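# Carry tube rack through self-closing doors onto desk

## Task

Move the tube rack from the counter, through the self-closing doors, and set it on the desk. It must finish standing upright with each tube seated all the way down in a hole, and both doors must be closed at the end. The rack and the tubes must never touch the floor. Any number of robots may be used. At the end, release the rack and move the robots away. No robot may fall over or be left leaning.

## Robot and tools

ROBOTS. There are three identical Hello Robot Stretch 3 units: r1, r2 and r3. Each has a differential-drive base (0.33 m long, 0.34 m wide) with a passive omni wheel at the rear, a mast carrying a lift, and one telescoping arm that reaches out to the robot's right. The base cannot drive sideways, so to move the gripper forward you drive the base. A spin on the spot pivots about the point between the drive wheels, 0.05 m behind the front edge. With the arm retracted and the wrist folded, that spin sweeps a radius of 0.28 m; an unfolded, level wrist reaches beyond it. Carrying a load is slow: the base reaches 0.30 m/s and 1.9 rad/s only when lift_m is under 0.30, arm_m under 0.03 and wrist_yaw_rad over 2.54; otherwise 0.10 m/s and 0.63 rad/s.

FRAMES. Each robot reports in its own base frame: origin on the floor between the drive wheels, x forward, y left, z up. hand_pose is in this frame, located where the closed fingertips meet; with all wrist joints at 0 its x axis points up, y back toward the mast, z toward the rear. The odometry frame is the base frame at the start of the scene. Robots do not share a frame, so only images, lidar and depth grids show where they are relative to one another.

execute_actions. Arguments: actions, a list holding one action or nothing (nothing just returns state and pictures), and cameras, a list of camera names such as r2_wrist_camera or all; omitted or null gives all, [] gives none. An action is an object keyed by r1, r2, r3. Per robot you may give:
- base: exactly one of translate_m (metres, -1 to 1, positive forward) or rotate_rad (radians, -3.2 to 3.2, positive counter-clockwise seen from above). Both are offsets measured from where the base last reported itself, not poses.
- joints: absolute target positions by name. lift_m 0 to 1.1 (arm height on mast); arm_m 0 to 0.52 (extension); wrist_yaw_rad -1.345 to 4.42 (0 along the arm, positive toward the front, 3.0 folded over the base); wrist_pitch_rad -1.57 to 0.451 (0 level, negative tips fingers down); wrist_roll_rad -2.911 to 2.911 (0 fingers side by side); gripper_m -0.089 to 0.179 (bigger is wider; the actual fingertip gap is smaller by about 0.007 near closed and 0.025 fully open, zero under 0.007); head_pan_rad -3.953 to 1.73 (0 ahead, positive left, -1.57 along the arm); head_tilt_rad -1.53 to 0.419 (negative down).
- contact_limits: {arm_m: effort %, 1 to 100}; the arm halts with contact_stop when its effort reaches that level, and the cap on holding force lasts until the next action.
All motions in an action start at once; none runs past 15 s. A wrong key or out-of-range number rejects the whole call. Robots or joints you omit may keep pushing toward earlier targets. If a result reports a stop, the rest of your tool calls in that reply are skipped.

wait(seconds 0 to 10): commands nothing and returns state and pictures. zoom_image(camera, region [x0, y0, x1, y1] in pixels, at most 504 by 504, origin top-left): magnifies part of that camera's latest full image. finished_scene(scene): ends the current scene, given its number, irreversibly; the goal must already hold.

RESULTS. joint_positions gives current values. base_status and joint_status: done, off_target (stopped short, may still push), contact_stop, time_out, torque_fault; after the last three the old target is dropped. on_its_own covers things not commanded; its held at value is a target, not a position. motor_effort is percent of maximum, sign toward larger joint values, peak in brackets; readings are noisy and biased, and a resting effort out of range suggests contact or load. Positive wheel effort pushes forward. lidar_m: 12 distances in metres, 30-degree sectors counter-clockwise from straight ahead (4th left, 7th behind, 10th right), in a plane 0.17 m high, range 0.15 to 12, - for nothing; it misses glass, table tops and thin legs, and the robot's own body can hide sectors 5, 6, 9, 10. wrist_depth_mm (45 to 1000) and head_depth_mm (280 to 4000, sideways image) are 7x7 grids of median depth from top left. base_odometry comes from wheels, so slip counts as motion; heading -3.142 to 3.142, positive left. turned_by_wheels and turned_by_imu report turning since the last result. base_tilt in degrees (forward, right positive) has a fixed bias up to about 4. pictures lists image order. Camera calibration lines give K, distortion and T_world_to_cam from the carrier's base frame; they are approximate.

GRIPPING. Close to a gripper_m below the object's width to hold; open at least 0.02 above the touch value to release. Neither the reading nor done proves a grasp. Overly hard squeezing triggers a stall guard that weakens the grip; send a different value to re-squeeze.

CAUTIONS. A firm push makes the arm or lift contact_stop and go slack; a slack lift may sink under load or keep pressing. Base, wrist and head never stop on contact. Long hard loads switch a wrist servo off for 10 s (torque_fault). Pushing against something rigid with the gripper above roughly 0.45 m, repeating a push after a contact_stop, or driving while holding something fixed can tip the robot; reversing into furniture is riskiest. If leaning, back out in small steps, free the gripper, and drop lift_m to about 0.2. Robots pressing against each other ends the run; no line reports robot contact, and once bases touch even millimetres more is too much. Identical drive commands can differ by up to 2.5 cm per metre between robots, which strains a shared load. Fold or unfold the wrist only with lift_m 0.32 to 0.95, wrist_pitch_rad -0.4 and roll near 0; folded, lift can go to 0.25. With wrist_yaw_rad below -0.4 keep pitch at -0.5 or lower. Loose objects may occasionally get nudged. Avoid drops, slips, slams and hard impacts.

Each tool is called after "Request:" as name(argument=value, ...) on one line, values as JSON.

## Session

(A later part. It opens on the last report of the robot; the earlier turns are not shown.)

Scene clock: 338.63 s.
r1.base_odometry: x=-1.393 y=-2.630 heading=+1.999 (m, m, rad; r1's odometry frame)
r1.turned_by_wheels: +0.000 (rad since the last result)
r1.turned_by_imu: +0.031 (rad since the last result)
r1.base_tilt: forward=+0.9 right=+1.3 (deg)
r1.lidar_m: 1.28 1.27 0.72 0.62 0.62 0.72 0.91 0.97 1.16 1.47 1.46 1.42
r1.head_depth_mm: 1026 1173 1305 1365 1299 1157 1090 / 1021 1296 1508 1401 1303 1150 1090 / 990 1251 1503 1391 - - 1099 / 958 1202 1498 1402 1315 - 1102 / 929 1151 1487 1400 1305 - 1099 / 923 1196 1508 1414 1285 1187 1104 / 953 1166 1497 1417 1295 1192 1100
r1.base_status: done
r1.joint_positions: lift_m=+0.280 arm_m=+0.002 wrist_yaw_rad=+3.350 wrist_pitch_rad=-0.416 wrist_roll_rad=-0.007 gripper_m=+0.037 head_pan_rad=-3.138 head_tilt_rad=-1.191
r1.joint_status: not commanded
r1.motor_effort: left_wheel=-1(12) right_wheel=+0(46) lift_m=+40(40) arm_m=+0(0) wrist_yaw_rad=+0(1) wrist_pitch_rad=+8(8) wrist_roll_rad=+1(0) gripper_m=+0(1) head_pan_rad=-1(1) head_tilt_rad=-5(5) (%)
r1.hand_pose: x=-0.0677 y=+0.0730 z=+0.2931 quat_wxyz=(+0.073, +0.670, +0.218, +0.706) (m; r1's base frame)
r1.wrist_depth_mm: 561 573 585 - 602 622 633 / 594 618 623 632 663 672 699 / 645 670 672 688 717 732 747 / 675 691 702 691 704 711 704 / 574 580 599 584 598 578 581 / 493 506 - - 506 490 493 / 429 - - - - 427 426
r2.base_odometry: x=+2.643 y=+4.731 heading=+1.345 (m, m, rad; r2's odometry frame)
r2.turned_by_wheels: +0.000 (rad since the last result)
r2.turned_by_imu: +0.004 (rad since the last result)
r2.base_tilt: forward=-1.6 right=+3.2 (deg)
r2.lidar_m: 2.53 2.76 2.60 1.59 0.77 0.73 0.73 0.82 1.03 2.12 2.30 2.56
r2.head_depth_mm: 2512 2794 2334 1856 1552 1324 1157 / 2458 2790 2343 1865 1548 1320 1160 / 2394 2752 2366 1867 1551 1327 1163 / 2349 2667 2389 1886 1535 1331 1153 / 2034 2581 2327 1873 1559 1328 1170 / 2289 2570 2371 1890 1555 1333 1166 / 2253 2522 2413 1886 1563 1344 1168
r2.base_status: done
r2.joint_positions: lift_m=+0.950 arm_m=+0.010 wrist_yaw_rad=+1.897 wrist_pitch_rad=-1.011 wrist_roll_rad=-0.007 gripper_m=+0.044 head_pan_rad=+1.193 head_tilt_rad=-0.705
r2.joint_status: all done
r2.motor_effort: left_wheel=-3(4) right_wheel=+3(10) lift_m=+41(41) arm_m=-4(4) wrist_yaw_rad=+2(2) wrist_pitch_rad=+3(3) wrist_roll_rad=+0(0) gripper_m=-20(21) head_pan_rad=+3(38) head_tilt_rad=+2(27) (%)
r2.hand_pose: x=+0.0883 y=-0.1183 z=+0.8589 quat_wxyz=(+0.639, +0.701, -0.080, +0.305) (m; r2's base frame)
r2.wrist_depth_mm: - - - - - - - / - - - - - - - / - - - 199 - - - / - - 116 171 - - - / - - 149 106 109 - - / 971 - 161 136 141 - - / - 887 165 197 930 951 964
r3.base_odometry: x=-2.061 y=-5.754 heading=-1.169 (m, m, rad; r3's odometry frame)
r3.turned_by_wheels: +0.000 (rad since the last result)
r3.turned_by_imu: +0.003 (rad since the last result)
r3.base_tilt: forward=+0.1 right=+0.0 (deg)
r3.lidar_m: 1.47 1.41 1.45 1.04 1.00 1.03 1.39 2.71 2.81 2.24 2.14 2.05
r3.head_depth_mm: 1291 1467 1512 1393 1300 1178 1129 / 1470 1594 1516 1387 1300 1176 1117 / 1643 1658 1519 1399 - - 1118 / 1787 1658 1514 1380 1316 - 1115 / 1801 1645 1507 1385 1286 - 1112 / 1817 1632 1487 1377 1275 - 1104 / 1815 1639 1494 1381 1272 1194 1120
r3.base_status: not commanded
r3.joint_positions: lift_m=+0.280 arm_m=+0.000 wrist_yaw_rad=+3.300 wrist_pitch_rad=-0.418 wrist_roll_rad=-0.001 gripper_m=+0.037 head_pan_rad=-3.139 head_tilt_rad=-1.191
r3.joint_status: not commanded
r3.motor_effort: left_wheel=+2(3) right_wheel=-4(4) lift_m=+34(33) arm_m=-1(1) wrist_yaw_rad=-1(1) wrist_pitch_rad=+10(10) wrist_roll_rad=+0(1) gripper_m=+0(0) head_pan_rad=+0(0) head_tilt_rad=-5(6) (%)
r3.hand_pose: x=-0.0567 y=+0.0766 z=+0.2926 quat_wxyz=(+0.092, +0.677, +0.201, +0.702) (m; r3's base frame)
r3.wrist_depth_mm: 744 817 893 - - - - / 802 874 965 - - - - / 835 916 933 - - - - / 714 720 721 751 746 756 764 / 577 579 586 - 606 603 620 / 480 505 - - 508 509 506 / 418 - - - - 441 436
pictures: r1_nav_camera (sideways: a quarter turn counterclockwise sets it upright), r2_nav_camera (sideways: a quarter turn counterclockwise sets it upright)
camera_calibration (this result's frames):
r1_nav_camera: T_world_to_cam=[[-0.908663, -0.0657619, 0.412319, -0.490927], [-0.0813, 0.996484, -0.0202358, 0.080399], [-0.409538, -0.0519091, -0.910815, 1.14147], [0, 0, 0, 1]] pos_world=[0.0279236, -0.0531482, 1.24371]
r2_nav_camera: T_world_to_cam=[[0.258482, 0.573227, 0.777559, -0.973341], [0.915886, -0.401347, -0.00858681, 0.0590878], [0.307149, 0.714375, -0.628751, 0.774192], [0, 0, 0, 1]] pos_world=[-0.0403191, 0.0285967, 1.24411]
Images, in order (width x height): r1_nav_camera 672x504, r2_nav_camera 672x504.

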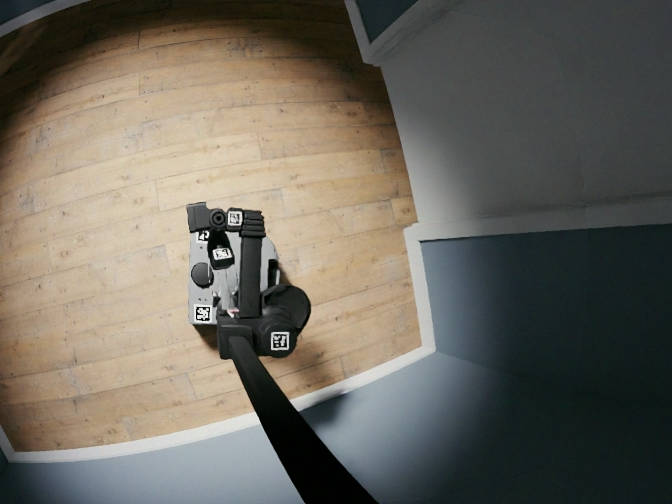

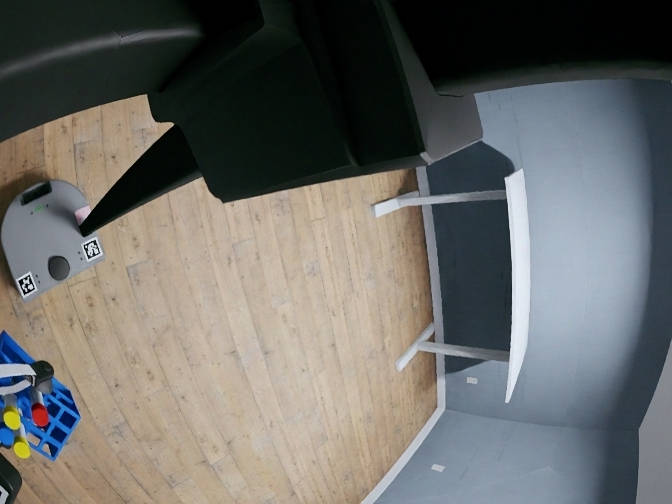

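Request:
execute_actions(actions=[{"r2":{"base":{"rotate_rad":0.95},"joints":{"head_pan_rad":-1.57}}}], cameras=[])

Request:
execute_actions(actions=[{"r2":{"base":{"translate_m":1}}}], cameras=[])

Request:
execute_actions(actions=[{"r2":{"base":{"translate_m":0.4}}}], cameras=[])

Request:
execute_actions(actions=[{"r2":{"base":{"rotate_rad":2.08},"joints":{"wrist_yaw_rad":1.57}}}], cameras=["r2_nav_camera"])

Scene clock: 343.20 s.
r1.base_odometry: x=-1.393 y=-2.630 heading=+1.999 (m, m, rad; r1's odometry frame)
r1.turned_by_wheels: +0.000 (rad since the last result)
r1.turned_by_imu: -0.001 (rad since the last result)
r1.base_tilt: forward=+0.8 right=+1.3 (deg)
r1.lidar_m: 1.30 1.27 0.72 0.62 0.62 0.72 0.91 0.97 1.16 1.47 1.47 1.51
r1.head_depth_mm: 1022 1175 1303 1360 1293 1150 1092 / 1023 1299 1513 1394 1295 1148 1086 / 990 1252 1509 1394 - - 1096 / 956 1195 1503 1403 1318 - 1100 / 931 1151 1483 1403 1302 - 1108 / 918 1204 1505 1408 1285 1188 1098 / 958 1164 1487 1419 1282 1191 1103
r1.base_status: not commanded
r1.joint_positions: lift_m=+0.280 arm_m=+0.002 wrist_yaw_rad=+3.350 wrist_pitch_rad=-0.416 wrist_roll_rad=-0.007 gripper_m=+0.037 head_pan_rad=-3.138 head_tilt_rad=-1.191
r1.joint_status: not commanded
r1.motor_effort: left_wheel=-2(1) right_wheel=+0(0) lift_m=+40(40) arm_m=+0(0) wrist_yaw_rad=+1(0) wrist_pitch_rad=+8(8) wrist_roll_rad=+1(1) gripper_m=+0(0) head_pan_rad=+0(1) head_tilt_rad=-5(5) (%)
r1.hand_pose: x=-0.0677 y=+0.0730 z=+0.2931 quat_wxyz=(+0.073, +0.670, +0.218, +0.706) (m; r1's base frame)
r1.wrist_depth_mm: 560 565 574 - 612 624 631 / 605 609 632 644 656 681 691 / 657 666 690 695 710 725 749 / 683 695 708 701 707 703 703 / 577 582 600 583 602 582 583 / 493 511 - - 506 491 492 / 429 - - - - 428 430
r2.base_odometry: x=+2.643 y=+4.731 heading=+2.295 (m, m, rad; r2's odometry frame)
r2.turned_by_wheels: +0.950 (rad since the last result)
r2.turned_by_imu: +0.960 (rad since the last result)
r2.base_tilt: forward=-1.6 right=+3.2 (deg)
r2.lidar_m: 2.60 2.07 0.84 0.71 0.70 0.72 0.91 2.12 2.22 2.60 2.54 2.65
r2.head_depth_mm: 2697 2885 2353 1945 - - 1155 / 2655 2922 2391 1941 - - 1123 / 2528 2868 2379 1942 - - - / 2416 2734 2363 1902 1513 1363 - / 2327 2617 2354 1894 1555 1365 - / 2226 2507 2383 1879 1560 1357 - / 2143 2379 2378 1897 1570 1334 1165
r2.base_status: done
r2.joint_positions: lift_m=+0.950 arm_m=+0.010 wrist_yaw_rad=+1.897 wrist_pitch_rad=-1.011 wrist_roll_rad=-0.007 gripper_m=+0.044 head_pan_rad=-1.563 head_tilt_rad=-0.705
r2.joint_status: all done
r2.motor_effort: left_wheel=-2(8) right_wheel=+3(8) lift_m=+40(40) arm_m=-4(4) wrist_yaw_rad=+3(3) wrist_pitch_rad=+3(3) wrist_roll_rad=+0(0) gripper_m=-21(21) head_pan_rad=-3(36) head_tilt_rad=+2(2) (%)
r2.hand_pose: x=+0.0883 y=-0.1183 z=+0.8589 quat_wxyz=(+0.639, +0.701, -0.080, +0.305) (m; r2's base frame)
r2.wrist_depth_mm: - - - - - - - / - - - - - - - / - - - 199 - - - / - - 116 171 - - - / 991 - 149 106 109 - - / 940 - 161 136 142 - - / - 897 165 197 941 959 969
r3.base_odometry: x=-2.061 y=-5.754 heading=-1.169 (m, m, rad; r3's odometry frame)
r3.turned_by_wheels: +0.000 (rad since the last result)
r3.turned_by_imu: +0.001 (rad since the last result)
r3.base_tilt: forward=+0.1 right=+0.1 (deg)
r3.lidar_m: 1.47 1.41 1.45 1.04 1.00 1.03 1.39 2.71 2.81 2.23 2.14 2.05
r3.head_depth_mm: 1294 1465 1504 1397 1308 1192 1126 / 1449 1620 1518 1395 1310 1183 1119 / 1656 1654 1517 1386 - - 1118 / 1799 1664 1503 1392 1316 - 1118 / 1827 1631 1505 1390 1306 - 1109 / 1811 1631 1495 1378 1283 - 1105 / 1814 1647 1492 1379 1271 1195 1114
r3.base_status: not commanded
r3.joint_positions: lift_m=+0.280 arm_m=+0.000 wrist_yaw_rad=+3.300 wrist_pitch_rad=-0.418 wrist_roll_rad=-0.001 gripper_m=+0.037 head_pan_rad=-3.139 head_tilt_rad=-1.191
r3.joint_status: not commanded
r3.motor_effort: left_wheel=+3(2) right_wheel=-4(3) lift_m=+33(33) arm_m=-1(1) wrist_yaw_rad=-1(0) wrist_pitch_rad=+9(10) wrist_roll_rad=+1(1) gripper_m=+0(1) head_pan_rad=-1(0) head_tilt_rad=-6(6) (%)
r3.hand_pose: x=-0.0567 y=+0.0766 z=+0.2926 quat_wxyz=(+0.092, +0.677, +0.201, +0.702) (m; r3's base frame)
r3.wrist_depth_mm: 743 808 876 - - - - / 781 870 967 - - - - / 840 891 942 - - - - / 715 733 718 742 761 760 761 / 571 583 594 - 597 611 613 / 486 511 - - 517 505 511 / 421 - - - - 433 436
pictures: none
No camera images: the call's "cameras" was empty. Leave "cameras" out to get every camera's image.

Scene clock: 354.13 s.
r1.base_odometry: x=-1.393 y=-2.630 heading=+1.999 (m, m, rad; r1's odometry frame)
r1.turned_by_wheels: +0.000 (rad since the last result)
r1.turned_by_imu: -0.002 (rad since the last result)
r1.base_tilt: forward=+1.0 right=+1.4 (deg)
r1.lidar_m: 1.30 1.27 0.72 0.62 0.62 0.71 0.91 0.97 1.16 1.46 1.47 1.52
r1.head_depth_mm: 1022 1167 1305 1359 1295 1157 1088 / 1018 1298 1497 1388 1296 1159 1094 / 988 1249 1505 1395 - - 1101 / 958 1202 1499 1408 1321 - 1100 / 934 1150 1493 1404 1301 - 1095 / 926 1202 1506 1413 1293 1184 1103 / 956 1168 1477 1402 1300 1186 1101
r1.base_status: not commanded
r1.joint_positions: lift_m=+0.280 arm_m=+0.002 wrist_yaw_rad=+3.350 wrist_pitch_rad=-0.416 wrist_roll_rad=-0.007 gripper_m=+0.037 head_pan_rad=-3.138 head_tilt_rad=-1.191
r1.joint_status: not commanded
r1.motor_effort: left_wheel=-2(1) right_wheel=+0(0) lift_m=+40(40) arm_m=+0(1) wrist_yaw_rad=+1(1) wrist_pitch_rad=+8(8) wrist_roll_rad=+1(0) gripper_m=+0(1) head_pan_rad=-1(0) head_tilt_rad=-6(4) (%)
r1.hand_pose: x=-0.0677 y=+0.0730 z=+0.2931 quat_wxyz=(+0.073, +0.670, +0.218, +0.706) (m; r1's base frame)
r1.wrist_depth_mm: 554 572 580 - 607 620 634 / 602 618 629 640 655 667 692 / 647 661 673 694 720 732 747 / 677 685 706 695 705 715 715 / 583 579 599 583 602 574 580 / 496 509 - - 503 491 490 / 433 - - - - 429 430
r2.base_odometry: x=+1.981 y=+5.480 heading=+2.295 (m, m, rad; r2's odometry frame)
r2.turned_by_wheels: +0.000 (rad since the last result)
r2.turned_by_imu: +0.004 (rad since the last result)
r2.base_tilt: forward=-1.6 right=+3.2 (deg)
r2.lidar_m: 1.61 1.29 1.46 1.11 1.09 1.12 1.72 2.99 2.81 2.13 2.07 2.18
r2.head_depth_mm: 2268 2622 2343 1972 - - 1153 / 2166 2502 2333 1916 - - 1119 / 2060 2350 2365 1931 - - - / 1964 2218 2345 1881 1515 1348 - / 1901 2137 2289 1876 1548 1359 - / 1809 2038 2241 1880 1550 1369 - / 1742 1939 2152 1900 1554 1333 1165
r2.base_status: done
r2.joint_positions: lift_m=+0.950 arm_m=+0.010 wrist_yaw_rad=+1.897 wrist_pitch_rad=-1.011 wrist_roll_rad=-0.007 gripper_m=+0.044 head_pan_rad=-1.563 head_tilt_rad=-0.705
r2.joint_status: not commanded
r2.motor_effort: left_wheel=-4(5) right_wheel=+2(11) lift_m=+41(41) arm_m=-4(4) wrist_yaw_rad=+3(3) wrist_pitch_rad=+3(3) wrist_roll_rad=+0(0) gripper_m=-21(21) head_pan_rad=-3(3) head_tilt_rad=+2(2) (%)
r2.hand_pose: x=+0.0883 y=-0.1183 z=+0.8589 quat_wxyz=(+0.639, +0.701, -0.080, +0.305) (m; r2's base frame)
r2.wrist_depth_mm: - - - - - - - / - - - - - - - / - - - 199 - - - / - - 116 172 - - - / 990 - 149 106 109 - - / 954 - 160 136 141 - - / - 881 165 196 929 958 967
r3.base_odometry: x=-2.061 y=-5.754 heading=-1.169 (m, m, rad; r3's odometry frame)
r3.turned_by_wheels: +0.000 (rad since the last result)
r3.turned_by_imu: +0.003 (rad since the last result)
r3.base_tilt: forward=+0.1 right=+0.0 (deg)
r3.lidar_m: 1.47 1.41 1.45 1.04 1.00 1.03 1.39 2.70 2.82 2.23 2.14 2.05
r3.head_depth_mm: 1290 1467 1523 1392 1312 1189 1126 / 1459 1618 1508 1390 1300 1183 1123 / 1661 1649 1515 1391 - - 1124 / 1809 1660 1514 1381 1317 - 1123 / 1806 1657 1505 1383 1304 - 1111 / 1829 1640 1502 1385 1283 - 1103 / 1788 1632 1492 1382 1286 1193 1123
r3.base_status: not commanded
r3.joint_positions: lift_m=+0.280 arm_m=+0.000 wrist_yaw_rad=+3.300 wrist_pitch_rad=-0.418 wrist_roll_rad=-0.001 gripper_m=+0.037 head_pan_rad=-3.139 head_tilt_rad=-1.191
r3.joint_status: not commanded
r3.motor_effort: left_wheel=+1(1) right_wheel=-4(4) lift_m=+32(33) arm_m=-1(2) wrist_yaw_rad=+0(0) wrist_pitch_rad=+10(10) wrist_roll_rad=+1(1) gripper_m=+1(0) head_pan_rad=+1(0) head_tilt_rad=-5(5) (%)
r3.hand_pose: x=-0.0567 y=+0.0766 z=+0.2926 quat_wxyz=(+0.092, +0.677, +0.201, +0.702) (m; r3's base frame)
r3.wrist_depth_mm: 749 809 909 - - - - / 799 878 975 - - - - / 834 900 972 - - - - / 713 726 722 740 746 753 764 / 575 585 597 - 599 610 619 / 484 504 - - 511 500 508 / 419 - - - - 434 436
pictures: none
No camera images: the call's "cameras" was empty. Leave "cameras" out to get every camera's image.

Scene clock: 359.10 s.
r1.base_odometry: x=-1.393 y=-2.630 heading=+1.999 (m, m, rad; r1's odometry frame)
r1.turned_by_wheels: +0.000 (rad since the last result)
r1.turned_by_imu: -0.001 (rad since the last result)
r1.base_tilt: forward=+1.0 right=+1.3 (deg)
r1.lidar_m: 1.30 1.27 0.72 0.62 0.62 0.71 0.91 0.97 1.16 1.47 1.47 1.52
r1.head_depth_mm: 1024 1175 1297 1363 1293 1162 1090 / 1020 1293 1502 1397 1300 1151 1092 / 989 1249 1499 1405 - - 1097 / 958 1194 1493 1404 1317 - 1097 / 930 1152 1480 1405 1304 - 1093 / 920 1203 1503 1409 1288 1192 1100 / 954 1169 1487 1409 1283 1190 1102
r1.base_status: not commanded
r1.joint_positions: lift_m=+0.280 arm_m=+0.002 wrist_yaw_rad=+3.350 wrist_pitch_rad=-0.416 wrist_roll_rad=-0.007 gripper_m=+0.037 head_pan_rad=-3.138 head_tilt_rad=-1.191
r1.joint_status: not commanded
r1.motor_effort: left_wheel=-1(1) right_wheel=+0(0) lift_m=+40(40) arm_m=+0(1) wrist_yaw_rad=+0(0) wrist_pitch_rad=+8(8) wrist_roll_rad=+1(1) gripper_m=+0(0) head_pan_rad=+0(1) head_tilt_rad=-5(5) (%)
r1.hand_pose: x=-0.0677 y=+0.0730 z=+0.2931 quat_wxyz=(+0.073, +0.670, +0.218, +0.706) (m; r1's base frame)
r1.wrist_depth_mm: 559 568 572 - 605 623 641 / 605 613 629 633 660 674 698 / 662 666 679 694 702 727 748 / 679 683 697 711 707 709 696 / 586 585 603 580 605 575 580 / 489 510 - - 509 488 488 / 431 - - - - 427 426
r2.base_odometry: x=+1.716 y=+5.780 heading=+2.294 (m, m, rad; r2's odometry frame)
r2.turned_by_wheels: +0.000 (rad since the last result)
r2.turned_by_imu: +0.002 (rad since the last result)
r2.base_tilt: forward=-1.6 right=+3.2 (deg)
r2.lidar_m: 1.21 1.41 1.01 1.30 1.28 1.32 2.00 3.36 2.56 1.94 1.89 1.92
r2.head_depth_mm: 2070 2391 2348 1958 - - 1156 / 1952 2263 2334 1937 - - 1121 / 1850 2123 2324 1942 - - - / 1798 2058 2246 1880 1512 1358 - / 1715 1934 2175 1874 1555 1352 - / 1640 1839 2126 1869 1565 1354 - / 1593 1781 2015 1877 1559 1327 1169
r2.base_status: done
r2.joint_positions: lift_m=+0.950 arm_m=+0.010 wrist_yaw_rad=+1.897 wrist_pitch_rad=-1.011 wrist_roll_rad=-0.007 gripper_m=+0.044 head_pan_rad=-1.563 head_tilt_rad=-0.705
r2.joint_status: not commanded
r2.motor_effort: left_wheel=-3(4) right_wheel=+3(8) lift_m=+41(41) arm_m=-4(4) wrist_yaw_rad=+3(3) wrist_pitch_rad=+3(3) wrist_roll_rad=+0(0) gripper_m=-21(21) head_pan_rad=-3(3) head_tilt_rad=+2(2) (%)
r2.hand_pose: x=+0.0883 y=-0.1183 z=+0.8589 quat_wxyz=(+0.639, +0.701, -0.080, +0.305) (m; r2's base frame)
r2.wrist_depth_mm: - - - - - - - / - - - - - - - / - - - 199 - - - / - - 116 171 - - - / - - 149 106 109 - - / 942 - 161 136 142 - - / - 894 165 196 933 964 961
r3.base_odometry: x=-2.061 y=-5.754 heading=-1.169 (m, m, rad; r3's odometry frame)
r3.turned_by_wheels: +0.000 (rad since the last result)
r3.turned_by_imu: +0.001 (rad since the last result)
r3.base_tilt: forward=+0.1 right=+0.0 (deg)
r3.lidar_m: 1.47 1.41 1.44 1.04 1.00 1.03 1.39 2.70 2.80 2.23 2.13 2.05
r3.head_depth_mm: 1291 1473 1514 1406 1309 1187 1121 / 1449 1620 1490 1396 1302 1174 1123 / 1655 1650 1516 1380 - - 1117 / 1802 1642 1525 1380 1320 - 1112 / 1802 1661 1491 1393 1298 - 1108 / 1837 1644 1498 1378 1283 - 1107 / 1802 1642 1496 1386 1277 1197 1110
r3.base_status: not commanded
r3.joint_positions: lift_m=+0.280 arm_m=+0.000 wrist_yaw_rad=+3.300 wrist_pitch_rad=-0.418 wrist_roll_rad=-0.001 gripper_m=+0.037 head_pan_rad=-3.139 head_tilt_rad=-1.191
r3.joint_status: not commanded
r3.motor_effort: left_wheel=+2(2) right_wheel=-4(3) lift_m=+33(33) arm_m=-1(1) wrist_yaw_rad=+0(0) wrist_pitch_rad=+10(10) wrist_roll_rad=+1(1) gripper_m=+0(1) head_pan_rad=+1(1) head_tilt_rad=-6(5) (%)
r3.hand_pose: x=-0.0567 y=+0.0766 z=+0.2926 quat_wxyz=(+0.092, +0.677, +0.201, +0.702) (m; r3's base frame)
r3.wrist_depth_mm: 746 819 913 - - - - / 797 870 979 - - - - / 835 918 964 - - - - / 715 712 733 734 746 758 768 / 578 589 589 - 608 609 613 / 489 503 - - 516 516 508 / 421 - - - - 432 436
pictures: none
No camera images: the call's "cameras" was empty. Leave "cameras" out to get every camera's image.

Scene clock: 363.33 s.
r1.base_odometry: x=-1.393 y=-2.630 heading=+1.999 (m, m, rad; r1's odometry frame)
r1.turned_by_wheels: +0.000 (rad since the last result)
r1.turned_by_imu: -0.001 (rad since the last result)
r1.base_tilt: forward=+1.0 right=+1.3 (deg)
r1.lidar_m: 1.30 1.27 0.72 0.62 0.62 0.72 0.91 0.97 1.15 1.47 1.47 1.52
r1.head_depth_mm: 1021 1173 1298 1361 1296 1158 1093 / 1016 1298 1500 1389 1290 1156 1091 / 992 1239 1500 1401 - - 1100 / 962 1198 1509 1401 1311 - 1094 / 927 1149 1479 1407 1297 - 1106 / 926 1201 1516 1415 1283 1192 1101 / 951 1165 1499 1404 1294 1187 1101
r1.base_status: not commanded
r1.joint_positions: lift_m=+0.280 arm_m=+0.002 wrist_yaw_rad=+3.350 wrist_pitch_rad=-0.416 wrist_roll_rad=-0.007 gripper_m=+0.037 head_pan_rad=-3.138 head_tilt_rad=-1.191
r1.joint_status: not commanded
r1.motor_effort: left_wheel=-1(1) right_wheel=+0(0) lift_m=+40(40) arm_m=+0(0) wrist_yaw_rad=+1(0) wrist_pitch_rad=+8(8) wrist_roll_rad=+0(0) gripper_m=+0(0) head_pan_rad=+0(1) head_tilt_rad=-4(5) (%)
r1.hand_pose: x=-0.0677 y=+0.0730 z=+0.2931 quat_wxyz=(+0.073, +0.670, +0.218, +0.706) (m; r1's base frame)
r1.wrist_depth_mm: 559 574 574 - 607 624 638 / 608 616 636 643 661 672 693 / 659 665 678 694 704 731 747 / 675 683 697 707 711 707 705 / 582 584 602 578 605 574 574 / 490 508 - - 506 487 494 / 428 - - - - 427 427
r2.base_odometry: x=+1.716 y=+5.780 heading=-1.909 (m, m, rad; r2's odometry frame)
r2.turned_by_wheels: +2.080 (rad since the last result)
r2.turned_by_imu: +2.102 (rad since the last result)
r2.base_tilt: forward=-1.6 right=+3.2 (deg)
r2.lidar_m: 1.26 1.32 1.97 3.35 2.59 1.94 1.89 1.93 1.21 1.40 1.01 1.30
r2.head_depth_mm: 1147 828 661 1738 - - 1156 / 1151 828 662 1781 - - 1122 / 1162 829 666 1798 - - 1107 / 1175 832 668 1805 1545 1380 - / 1187 836 695 1811 1552 - 358 / 1199 839 698 1785 1490 1373 367 / 1208 837 702 1780 1564 1320 406
r2.base_status: done
r2.joint_positions: lift_m=+0.950 arm_m=+0.010 wrist_yaw_rad=+1.573 wrist_pitch_rad=-1.011 wrist_roll_rad=-0.007 gripper_m=+0.044 head_pan_rad=-1.563 head_tilt_rad=-0.705
r2.joint_status: all done
r2.motor_effort: left_wheel=-3(6) right_wheel=+3(8) lift_m=+41(41) arm_m=-4(4) wrist_yaw_rad=-3(4) wrist_pitch_rad=+3(3) wrist_roll_rad=+0(0) gripper_m=-22(21) head_pan_rad=-2(2) head_tilt_rad=+3(2) (%)
r2.hand_pose: x=+0.0943 y=-0.1552 z=+0.8589 quat_wxyz=(+0.680, +0.679, -0.192, +0.198) (m; r2's base frame)
r2.wrist_depth_mm: - - - - - - - / - - - - - - - / - - - 198 - - - / - - 116 172 - - - / 1000 - 149 106 109 - - / 937 955 182 136 142 - - / 907 916 165 196 940 945 987
r3.base_odometry: x=-2.061 y=-5.754 heading=-1.169 (m, m, rad; r3's odometry frame)
r3.turned_by_wheels: +0.000 (rad since the last result)
r3.turned_by_imu: +0.001 (rad since the last result)
r3.base_tilt: forward=+0.1 right=+0.0 (deg)
r3.lidar_m: 1.47 1.41 1.44 1.04 1.01 1.03 1.39 2.71 2.81 2.23 2.13 2.05
r3.head_depth_mm: 1284 1467 1505 1388 1295 1185 1125 / 1452 1617 1510 1389 1299 1179 1125 / 1649 1649 1507 1389 - - 1127 / 1782 1636 1514 1382 1329 - 1114 / 1807 1639 1502 1376 1307 - 1108 / 1809 1641 1500 1373 1278 - 1107 / 1801 1632 1487 1382 1271 1190 1110
r3.base_status: not commanded
r3.joint_positions: lift_m=+0.280 arm_m=+0.000 wrist_yaw_rad=+3.300 wrist_pitch_rad=-0.418 wrist_roll_rad=-0.001 gripper_m=+0.037 head_pan_rad=-3.139 head_tilt_rad=-1.191
r3.joint_status: not commanded
r3.motor_effort: left_wheel=+2(1) right_wheel=-3(4) lift_m=+33(33) arm_m=-2(1) wrist_yaw_rad=+0(1) wrist_pitch_rad=+9(10) wrist_roll_rad=+1(1) gripper_m=+0(0) head_pan_rad=-1(0) head_tilt_rad=-5(6) (%)
r3.hand_pose: x=-0.0567 y=+0.0766 z=+0.2926 quat_wxyz=(+0.092, +0.677, +0.201, +0.702) (m; r3's base frame)
r3.wrist_depth_mm: 753 825 897 - - - - / 794 863 956 - - - - / 843 910 956 - - - - / 724 720 733 748 745 772 768 / 577 583 589 - 607 603 610 / 490 505 - - 513 503 508 / 421 - - - - 437 439
pictures: r2_nav_camera (sideways: a quarter turn counterclockwise sets it upright)
camera_calibration (this result's frames):
r2_nav_camera: T_world_to_cam=[[-0.023849, -0.628161, 0.777718, -0.971826], [-0.99959, 0.0273086, -0.00859568, 0.0707838], [-0.0158389, -0.777604, -0.628554, 0.775906], [0, 0, 0, 1]] pos_world=[0.0598673, -0.0090479, 1.24411]
Images, in order (width x height): r2_nav_camera 672x504.

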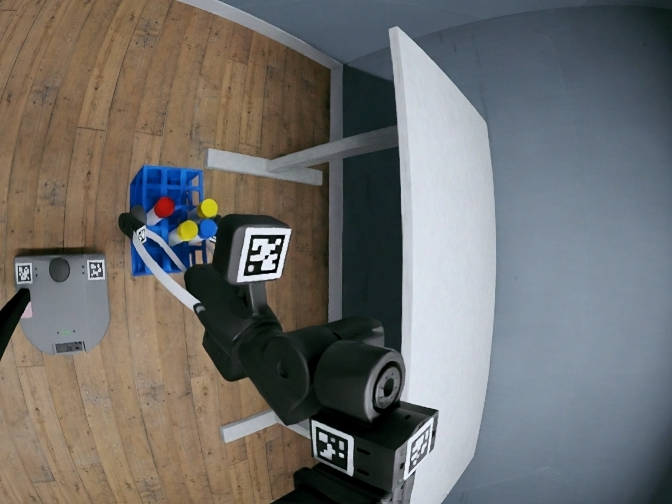

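Request:
execute_actions(actions=[{"r2":{"joints":{"lift_m":1.098,"wrist_yaw_rad":0.1,"arm_m":0.2}}}], cameras=["r2_head_camera","r2_wrist_camera"])

Scene clock: 366.77 s.
r1.base_odometry: x=-1.393 y=-2.630 heading=+1.999 (m, m, rad; r1's odometry frame)
r1.turned_by_wheels: +0.000 (rad since the last result)
r1.turned_by_imu: -0.001 (rad since the last result)
r1.base_tilt: forward=+1.0 right=+1.3 (deg)
r1.lidar_m: 1.30 1.27 0.72 0.62 0.62 0.71 0.91 0.97 1.16 1.47 1.47 1.51
r1.head_depth_mm: 1024 1173 1300 1360 1296 1157 1092 / 1020 1297 1519 1391 1292 1153 1089 / 991 1245 1511 1401 - - 1095 / 957 1199 1494 1403 1313 - 1096 / 929 1151 1473 1411 1304 - 1097 / 921 1210 1514 1401 1288 1191 1100 / 957 1170 1495 1412 1293 1194 1104
r1.base_status: not commanded
r1.joint_positions: lift_m=+0.280 arm_m=+0.002 wrist_yaw_rad=+3.350 wrist_pitch_rad=-0.416 wrist_roll_rad=-0.007 gripper_m=+0.037 head_pan_rad=-3.138 head_tilt_rad=-1.191
r1.joint_status: not commanded
r1.motor_effort: left_wheel=-1(2) right_wheel=+0(0) lift_m=+40(40) arm_m=+0(0) wrist_yaw_rad=+0(0) wrist_pitch_rad=+8(8) wrist_roll_rad=+1(1) gripper_m=+0(0) head_pan_rad=-1(1) head_tilt_rad=-5(5) (%)
r1.hand_pose: x=-0.0677 y=+0.0730 z=+0.2931 quat_wxyz=(+0.073, +0.670, +0.218, +0.706) (m; r1's base frame)
r1.wrist_depth_mm: 552 564 571 - 608 616 628 / 598 609 631 633 663 673 690 / 651 669 677 696 709 731 755 / 670 690 702 703 705 701 711 / 579 579 600 574 598 582 580 / 492 514 - - 511 491 493 / 426 - - - - 426 425
r2.base_odometry: x=+1.716 y=+5.780 heading=-1.909 (m, m, rad; r2's odometry frame)
r2.turned_by_wheels: +0.000 (rad since the last result)
r2.turned_by_imu: +0.000 (rad since the last result)
r2.base_tilt: forward=-1.6 right=+3.2 (deg)
r2.lidar_m: 1.26 1.32 1.96 3.36 2.59 1.94 1.89 1.93 1.21 1.40 1.01 1.30
r2.head_depth_mm: - 826 660 1767 1544 1323 1158 / - - 638 1762 1550 1321 1157 / - - 459 467 1547 1324 1161 / 1177 833 564 1763 1549 1325 1161 / 1184 836 696 1802 1548 1337 1165 / 1194 838 698 1793 1486 1330 1162 / 1201 841 700 1775 1561 1325 1159
r2.base_status: not commanded
r2.joint_positions: lift_m=+1.098 arm_m=+0.200 wrist_yaw_rad=+0.102 wrist_pitch_rad=-1.011 wrist_roll_rad=-0.007 gripper_m=+0.044 head_pan_rad=-1.563 head_tilt_rad=-0.705
r2.joint_status: all done
r2.motor_effort: left_wheel=-3(3) right_wheel=+4(4) lift_m=+49(53) arm_m=+3(3) wrist_yaw_rad=-3(6) wrist_pitch_rad=+3(3) wrist_roll_rad=+0(0) gripper_m=-21(22) head_pan_rad=-2(2) head_tilt_rad=+2(2) (%)
r2.hand_pose: x=-0.0098 y=-0.4598 z=+1.0067 quat_wxyz=(+0.638, +0.375, -0.598, -0.309) (m; r2's base frame)
r2.wrist_depth_mm: 266 271 274 280 286 290 298 / - 279 265 264 267 271 276 / - - - 199 - 270 264 / - - 116 172 - - - / - - 149 108 109 - - / - - 182 137 142 - - / - - 196 196 - - -
r3.base_odometry: x=-2.061 y=-5.754 heading=-1.169 (m, m, rad; r3's odometry frame)
r3.turned_by_wheels: +0.000 (rad since the last result)
r3.turned_by_imu: +0.001 (rad since the last result)
r3.base_tilt: forward=+0.1 right=+0.0 (deg)
r3.lidar_m: 1.47 1.40 1.44 1.04 1.00 1.03 1.39 2.71 2.81 2.23 2.14 2.05
r3.head_depth_mm: 1285 1465 1525 1402 1311 1188 1127 / 1446 1615 1522 1396 1310 1178 1130 / 1670 1663 1518 1390 - - 1115 / 1798 1648 1521 1386 1318 - 1115 / 1805 1643 1502 1381 1296 - 1112 / 1823 1646 1491 1371 1287 - 1108 / 1813 1636 1489 1368 1272 1193 1113
r3.base_status: not commanded
r3.joint_positions: lift_m=+0.280 arm_m=+0.000 wrist_yaw_rad=+3.300 wrist_pitch_rad=-0.418 wrist_roll_rad=-0.001 gripper_m=+0.037 head_pan_rad=-3.139 head_tilt_rad=-1.191
r3.joint_status: not commanded
r3.motor_effort: left_wheel=+1(3) right_wheel=-3(4) lift_m=+33(33) arm_m=-2(2) wrist_yaw_rad=+0(1) wrist_pitch_rad=+9(10) wrist_roll_rad=+1(1) gripper_m=+0(1) head_pan_rad=-1(0) head_tilt_rad=-5(5) (%)
r3.hand_pose: x=-0.0567 y=+0.0766 z=+0.2926 quat_wxyz=(+0.092, +0.677, +0.201, +0.702) (m; r3's base frame)
r3.wrist_depth_mm: 759 804 883 - - - - / 770 879 965 - - - - / 821 927 944 - - - - / 718 717 726 741 747 763 768 / 579 586 589 - 609 605 604 / 486 499 - - 509 507 508 / 418 - - - - 432 435
pictures: r2_head_camera (sideways: a quarter turn clockwise sets it upright), r2_wrist_camera
camera_calibration (this result's frames):
r2_head_camera: T_world_to_cam=[[-0.0216946, 0.675636, -0.736916, 0.977111], [0.999538, 0.0303404, -0.00160876, -0.00289875], [0.0212714, -0.736611, -0.675982, 0.833658], [0, 0, 0, 1]] pos_world=[0.00636237, -0.0460017, 1.28358]
r2_wrist_camera: T_world_to_cam=[[-0.989807, -0.130649, 0.0566829, -0.133373], [-0.142318, 0.922117, -0.359786, 0.812069], [-0.0052625, -0.364185, -0.931312, 0.934363], [0, 0, 0, 1]] pos_world=[-0.0115246, -0.425967, 1.16991]
Images, in order (width x height): r2_head_camera 896x504, r2_wrist_camera 644x364.

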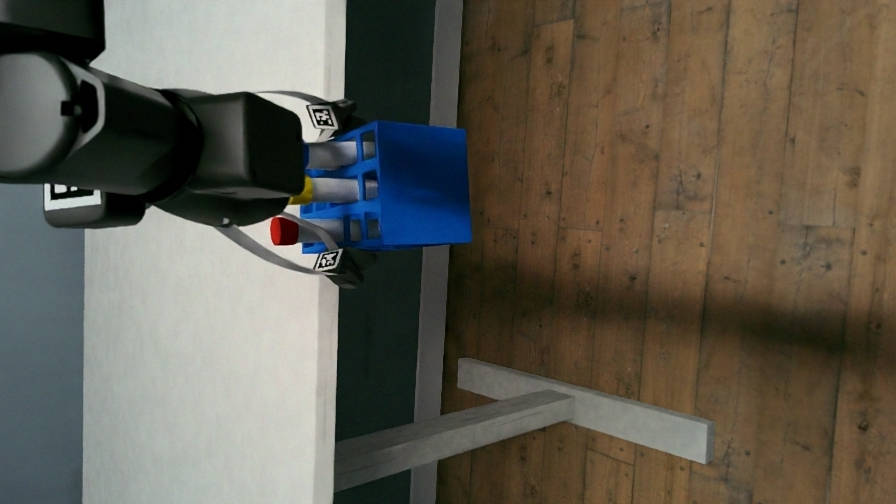

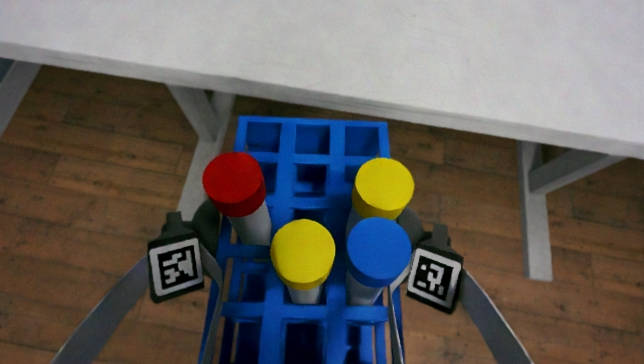

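Request:
execute_actions(actions=[{"r2":{"joints":{"lift_m":1.1,"wrist_pitch_rad":-0.62,"arm_m":0.15}}}], cameras=[])

Request:
execute_actions(actions=[{"r2":{"joints":{"arm_m":0.33,"head_tilt_rad":-0.45}}}], cameras=["r2_head_camera","r2_wrist_camera"])

Scene clock: 369.70 s.
r1.base_odometry: x=-1.393 y=-2.630 heading=+1.999 (m, m, rad; r1's odometry frame)
r1.turned_by_wheels: +0.000 (rad since the last result)
r1.turned_by_imu: -0.001 (rad since the last result)
r1.base_tilt: forward=+1.0 right=+1.4 (deg)
r1.lidar_m: 1.30 1.27 0.72 0.62 0.62 0.71 0.91 0.97 1.16 1.47 1.47 1.51
r1.head_depth_mm: 1023 1175 1300 1360 1288 1157 1094 / 1021 1300 1509 1397 1287 1155 1093 / 983 1245 1499 1406 - - 1095 / 957 1197 1506 1402 1314 - 1101 / 930 1159 1490 1402 1301 - 1097 / 923 1203 1503 1404 1293 1187 1103 / 953 1173 1495 1417 1292 1193 1103
r1.base_status: not commanded
r1.joint_positions: lift_m=+0.280 arm_m=+0.002 wrist_yaw_rad=+3.350 wrist_pitch_rad=-0.416 wrist_roll_rad=-0.007 gripper_m=+0.037 head_pan_rad=-3.138 head_tilt_rad=-1.191
r1.joint_status: not commanded
r1.motor_effort: left_wheel=-1(1) right_wheel=+0(0) lift_m=+40(40) arm_m=+1(0) wrist_yaw_rad=+0(0) wrist_pitch_rad=+8(8) wrist_roll_rad=+0(0) gripper_m=+0(1) head_pan_rad=+0(0) head_tilt_rad=-4(6) (%)
r1.hand_pose: x=-0.0677 y=+0.0730 z=+0.2931 quat_wxyz=(+0.073, +0.670, +0.218, +0.706) (m; r1's base frame)
r1.wrist_depth_mm: 552 559 586 - 600 629 642 / 599 618 632 628 657 682 691 / 653 675 677 702 705 743 749 / 676 700 719 712 707 709 697 / 584 581 597 576 595 580 580 / 496 507 - - 504 492 493 / 428 - - - - 429 426
r2.base_odometry: x=+1.716 y=+5.780 heading=-1.909 (m, m, rad; r2's odometry frame)
r2.turned_by_wheels: +0.000 (rad since the last result)
r2.turned_by_imu: +0.000 (rad since the last result)
r2.base_tilt: forward=-1.6 right=+3.3 (deg)
r2.lidar_m: 1.26 1.33 1.97 3.35 2.59 1.94 1.89 1.93 1.21 1.41 1.01 1.30
r2.head_depth_mm: - 784 661 1767 1549 1323 1172 / - - 640 1749 1555 1337 1160 / - - 446 1761 1547 1321 1164 / 1167 877 474 1796 1559 1319 1159 / 1185 838 683 1829 1567 1326 1167 / 1193 839 698 1809 1481 1330 1155 / 1213 842 700 1783 1558 1330 1173
r2.base_status: not commanded
r2.joint_positions: lift_m=+1.100 arm_m=+0.150 wrist_yaw_rad=+0.102 wrist_pitch_rad=-0.646 wrist_roll_rad=-0.007 gripper_m=+0.044 head_pan_rad=-1.563 head_tilt_rad=-0.705
r2.joint_status: all done
r2.motor_effort: left_wheel=-3(3) right_wheel=+4(4) lift_m=+49(52) arm_m=-4(5) wrist_yaw_rad=-2(3) wrist_pitch_rad=+8(9) wrist_roll_rad=+0(0) gripper_m=-22(21) head_pan_rad=-2(3) head_tilt_rad=+2(2) (%)
r2.hand_pose: x=-0.0021 y=-0.4844 z=+1.0651 quat_wxyz=(+0.684, +0.259, -0.656, -0.189) (m; r2's base frame)
r2.wrist_depth_mm: 516 530 547 570 597 612 630 / 424 436 451 460 472 497 506 / 359 371 365 199 398 413 421 / - 334 115 173 329 351 359 / - - 149 109 109 321 318 / - - 182 111 142 - - / - - 195 197 - - -
r3.base_odometry: x=-2.061 y=-5.754 heading=-1.169 (m, m, rad; r3's odometry frame)
r3.turned_by_wheels: +0.000 (rad since the last result)
r3.turned_by_imu: +0.001 (rad since the last result)
r3.base_tilt: forward=+0.1 right=+0.0 (deg)
r3.lidar_m: 1.47 1.41 1.45 1.04 1.00 1.03 1.39 2.71 2.81 2.24 2.14 2.04
r3.head_depth_mm: 1289 1462 1519 1406 1314 1189 1121 / 1458 1605 1517 1387 1316 1181 1123 / 1660 1646 1502 1391 - - 1122 / 1804 1641 1501 1392 1320 - 1113 / 1820 1644 1504 1378 1279 - 1116 / 1802 1624 1490 1384 1281 - 1110 / 1797 1647 1494 1386 1280 1195 1108
r3.base_status: not commanded
r3.joint_positions: lift_m=+0.280 arm_m=+0.000 wrist_yaw_rad=+3.300 wrist_pitch_rad=-0.418 wrist_roll_rad=-0.001 gripper_m=+0.037 head_pan_rad=-3.139 head_tilt_rad=-1.191
r3.joint_status: not commanded
r3.motor_effort: left_wheel=+2(2) right_wheel=-3(3) lift_m=+32(33) arm_m=-1(1) wrist_yaw_rad=-1(1) wrist_pitch_rad=+10(10) wrist_roll_rad=+0(0) gripper_m=+0(0) head_pan_rad=+0(0) head_tilt_rad=-6(5) (%)
r3.hand_pose: x=-0.0567 y=+0.0766 z=+0.2926 quat_wxyz=(+0.092, +0.677, +0.201, +0.702) (m; r3's base frame)
r3.wrist_depth_mm: 743 807 889 - - - - / 776 871 956 - - - - / 827 898 952 - - - - / 712 734 723 731 742 749 775 / 583 581 592 - 602 605 608 / 486 504 - - 515 504 512 / 414 - - - - 439 438
pictures: none
No camera images: the call's "cameras" was empty. Leave "cameras" out to get every camera's image.

Scene clock: 372.27 s.
r1.base_odometry: x=-1.393 y=-2.630 heading=+1.999 (m, m, rad; r1's odometry frame)
r1.turned_by_wheels: +0.000 (rad since the last result)
r1.turned_by_imu: -0.001 (rad since the last result)
r1.base_tilt: forward=+1.0 right=+1.4 (deg)
r1.lidar_m: 1.30 1.27 0.73 0.62 0.62 0.72 0.91 0.97 1.16 1.47 1.46 1.52
r1.head_depth_mm: 1025 1181 1298 1363 1294 1156 1094 / 1018 1301 1509 1393 1297 1154 1093 / 987 1247 1502 1406 - - 1095 / 957 1196 1496 1410 1321 - 1100 / 931 1151 1482 1392 1298 - 1099 / 919 1201 1516 1407 1289 1189 1093 / 956 1176 1484 1407 1304 1185 1107
r1.base_status: not commanded
r1.joint_positions: lift_m=+0.280 arm_m=+0.002 wrist_yaw_rad=+3.350 wrist_pitch_rad=-0.416 wrist_roll_rad=-0.007 gripper_m=+0.037 head_pan_rad=-3.138 head_tilt_rad=-1.191
r1.joint_status: not commanded
r1.motor_effort: left_wheel=+0(1) right_wheel=+0(0) lift_m=+40(40) arm_m=+0(0) wrist_yaw_rad=+0(0) wrist_pitch_rad=+8(8) wrist_roll_rad=+0(1) gripper_m=+0(0) head_pan_rad=+0(1) head_tilt_rad=-5(5) (%)
r1.hand_pose: x=-0.0677 y=+0.0730 z=+0.2931 quat_wxyz=(+0.073, +0.670, +0.218, +0.706) (m; r1's base frame)
r1.wrist_depth_mm: 559 567 574 - 609 619 633 / 599 613 626 633 656 681 697 / 644 667 670 696 707 734 739 / 682 675 702 701 702 701 705 / 585 581 610 579 597 576 577 / 498 506 - - 508 487 487 / 430 - - - - 425 428
r2.base_odometry: x=+1.716 y=+5.780 heading=-1.909 (m, m, rad; r2's odometry frame)
r2.turned_by_wheels: +0.000 (rad since the last result)
r2.turned_by_imu: +0.000 (rad since the last result)
r2.base_tilt: forward=-1.6 right=+3.3 (deg)
r2.lidar_m: 1.26 1.32 1.96 3.34 2.59 1.95 1.89 1.93 1.21 1.41 1.01 1.30
r2.head_depth_mm: 1117 1230 1088 711 1671 1576 1310 / - - 1097 713 1729 1564 1303 / 1155 - 625 644 1738 1567 1308 / 1173 1285 1100 649 1768 1574 1307 / 1190 1298 1091 715 1788 1562 1311 / 1208 1303 1090 716 1778 1486 1305 / 1208 1321 1097 714 1205 1516 1277
r2.base_status: not commanded
r2.joint_positions: lift_m=+1.100 arm_m=+0.330 wrist_yaw_rad=+0.102 wrist_pitch_rad=-0.645 wrist_roll_rad=-0.007 gripper_m=+0.044 head_pan_rad=-1.563 head_tilt_rad=-0.458
r2.joint_status: all done
r2.motor_effort: left_wheel=-3(3) right_wheel=+4(4) lift_m=+50(49) arm_m=+3(4) wrist_yaw_rad=-2(3) wrist_pitch_rad=+8(8) wrist_roll_rad=+0(0) gripper_m=-21(22) head_pan_rad=-3(3) head_tilt_rad=+4(23) (%)
r2.hand_pose: x=-0.0023 y=-0.6640 z=+1.0653 quat_wxyz=(+0.684, +0.259, -0.656, -0.189) (m; r2's base frame)
r2.wrist_depth_mm: 515 527 553 572 592 613 641 / 427 435 447 462 474 494 512 / 361 368 363 199 399 409 421 / 316 324 115 173 328 350 361 / 280 286 149 109 109 306 315 / 251 254 182 112 141 275 278 / 231 231 194 196 239 246 249
r3.base_odometry: x=-2.061 y=-5.754 heading=-1.169 (m, m, rad; r3's odometry frame)
r3.turned_by_wheels: +0.000 (rad since the last result)
r3.turned_by_imu: +0.001 (rad since the last result)
r3.base_tilt: forward=+0.1 right=+0.0 (deg)
r3.lidar_m: 1.47 1.41 1.45 1.04 1.00 1.03 1.39 2.71 2.81 2.23 2.14 2.05
r3.head_depth_mm: 1285 1466 1513 1392 1299 1184 1125 / 1456 1599 1517 1392 1294 1182 1124 / 1647 1654 1515 1379 - - 1123 / 1805 1639 1511 1389 1318 - 1113 / 1803 1644 1506 1382 1290 - 1115 / 1818 1647 1490 1399 1286 - 1110 / 1815 1635 1496 1385 1286 1187 1112
r3.base_status: not commanded
r3.joint_positions: lift_m=+0.280 arm_m=+0.000 wrist_yaw_rad=+3.300 wrist_pitch_rad=-0.418 wrist_roll_rad=-0.001 gripper_m=+0.037 head_pan_rad=-3.139 head_tilt_rad=-1.191
r3.joint_status: not commanded
r3.motor_effort: left_wheel=+1(2) right_wheel=-3(4) lift_m=+33(33) arm_m=-1(1) wrist_yaw_rad=-1(1) wrist_pitch_rad=+10(10) wrist_roll_rad=+1(1) gripper_m=+0(0) head_pan_rad=+0(1) head_tilt_rad=-5(6) (%)
r3.hand_pose: x=-0.0567 y=+0.0766 z=+0.2926 quat_wxyz=(+0.092, +0.677, +0.201, +0.702) (m; r3's base frame)
r3.wrist_depth_mm: 752 823 889 - - - - / 806 863 980 - - - - / 832 900 968 - - - - / 710 717 737 738 740 762 774 / 574 588 588 - 598 605 614 / 485 509 - - 511 503 513 / 419 - - - - 435 436
pictures: r2_head_camera (sideways: a quarter turn clockwise sets it upright), r2_wrist_camera
camera_calibration (this result's frames):
r2_head_camera: T_world_to_cam=[[-0.0201619, 0.475192, -0.879651, 1.16319], [0.999547, 0.0292516, -0.0071081, 0.00426214], [0.0223535, -0.879396, -0.475567, 0.572918], [0, 0, 0, 1]] pos_world=[0.00638516, -0.0490403, 1.29569]
r2_wrist_camera: T_world_to_cam=[[-0.992121, -0.108102, 0.0633209, -0.148039], [-0.122565, 0.732815, -0.669298, 1.22658], [0.0259501, -0.671786, -0.740291, 0.50694], [0, 0, 0, 1]] pos_world=[-0.00969246, -0.574302, 1.2056]
Images, in order (width x height): r2_head_camera 896x504, r2_wrist_camera 644x364.

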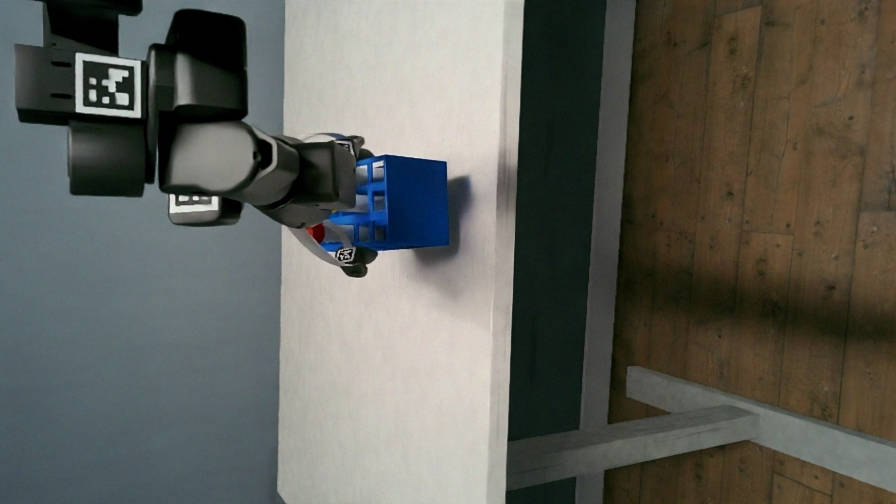

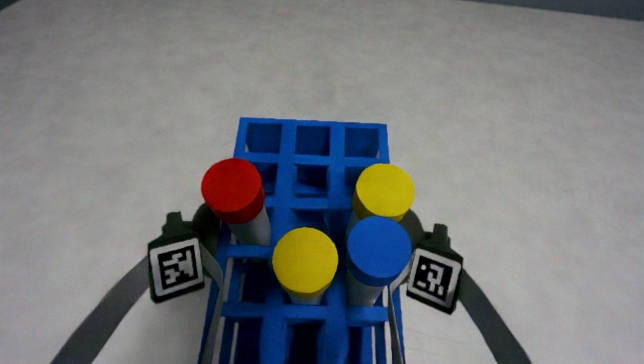

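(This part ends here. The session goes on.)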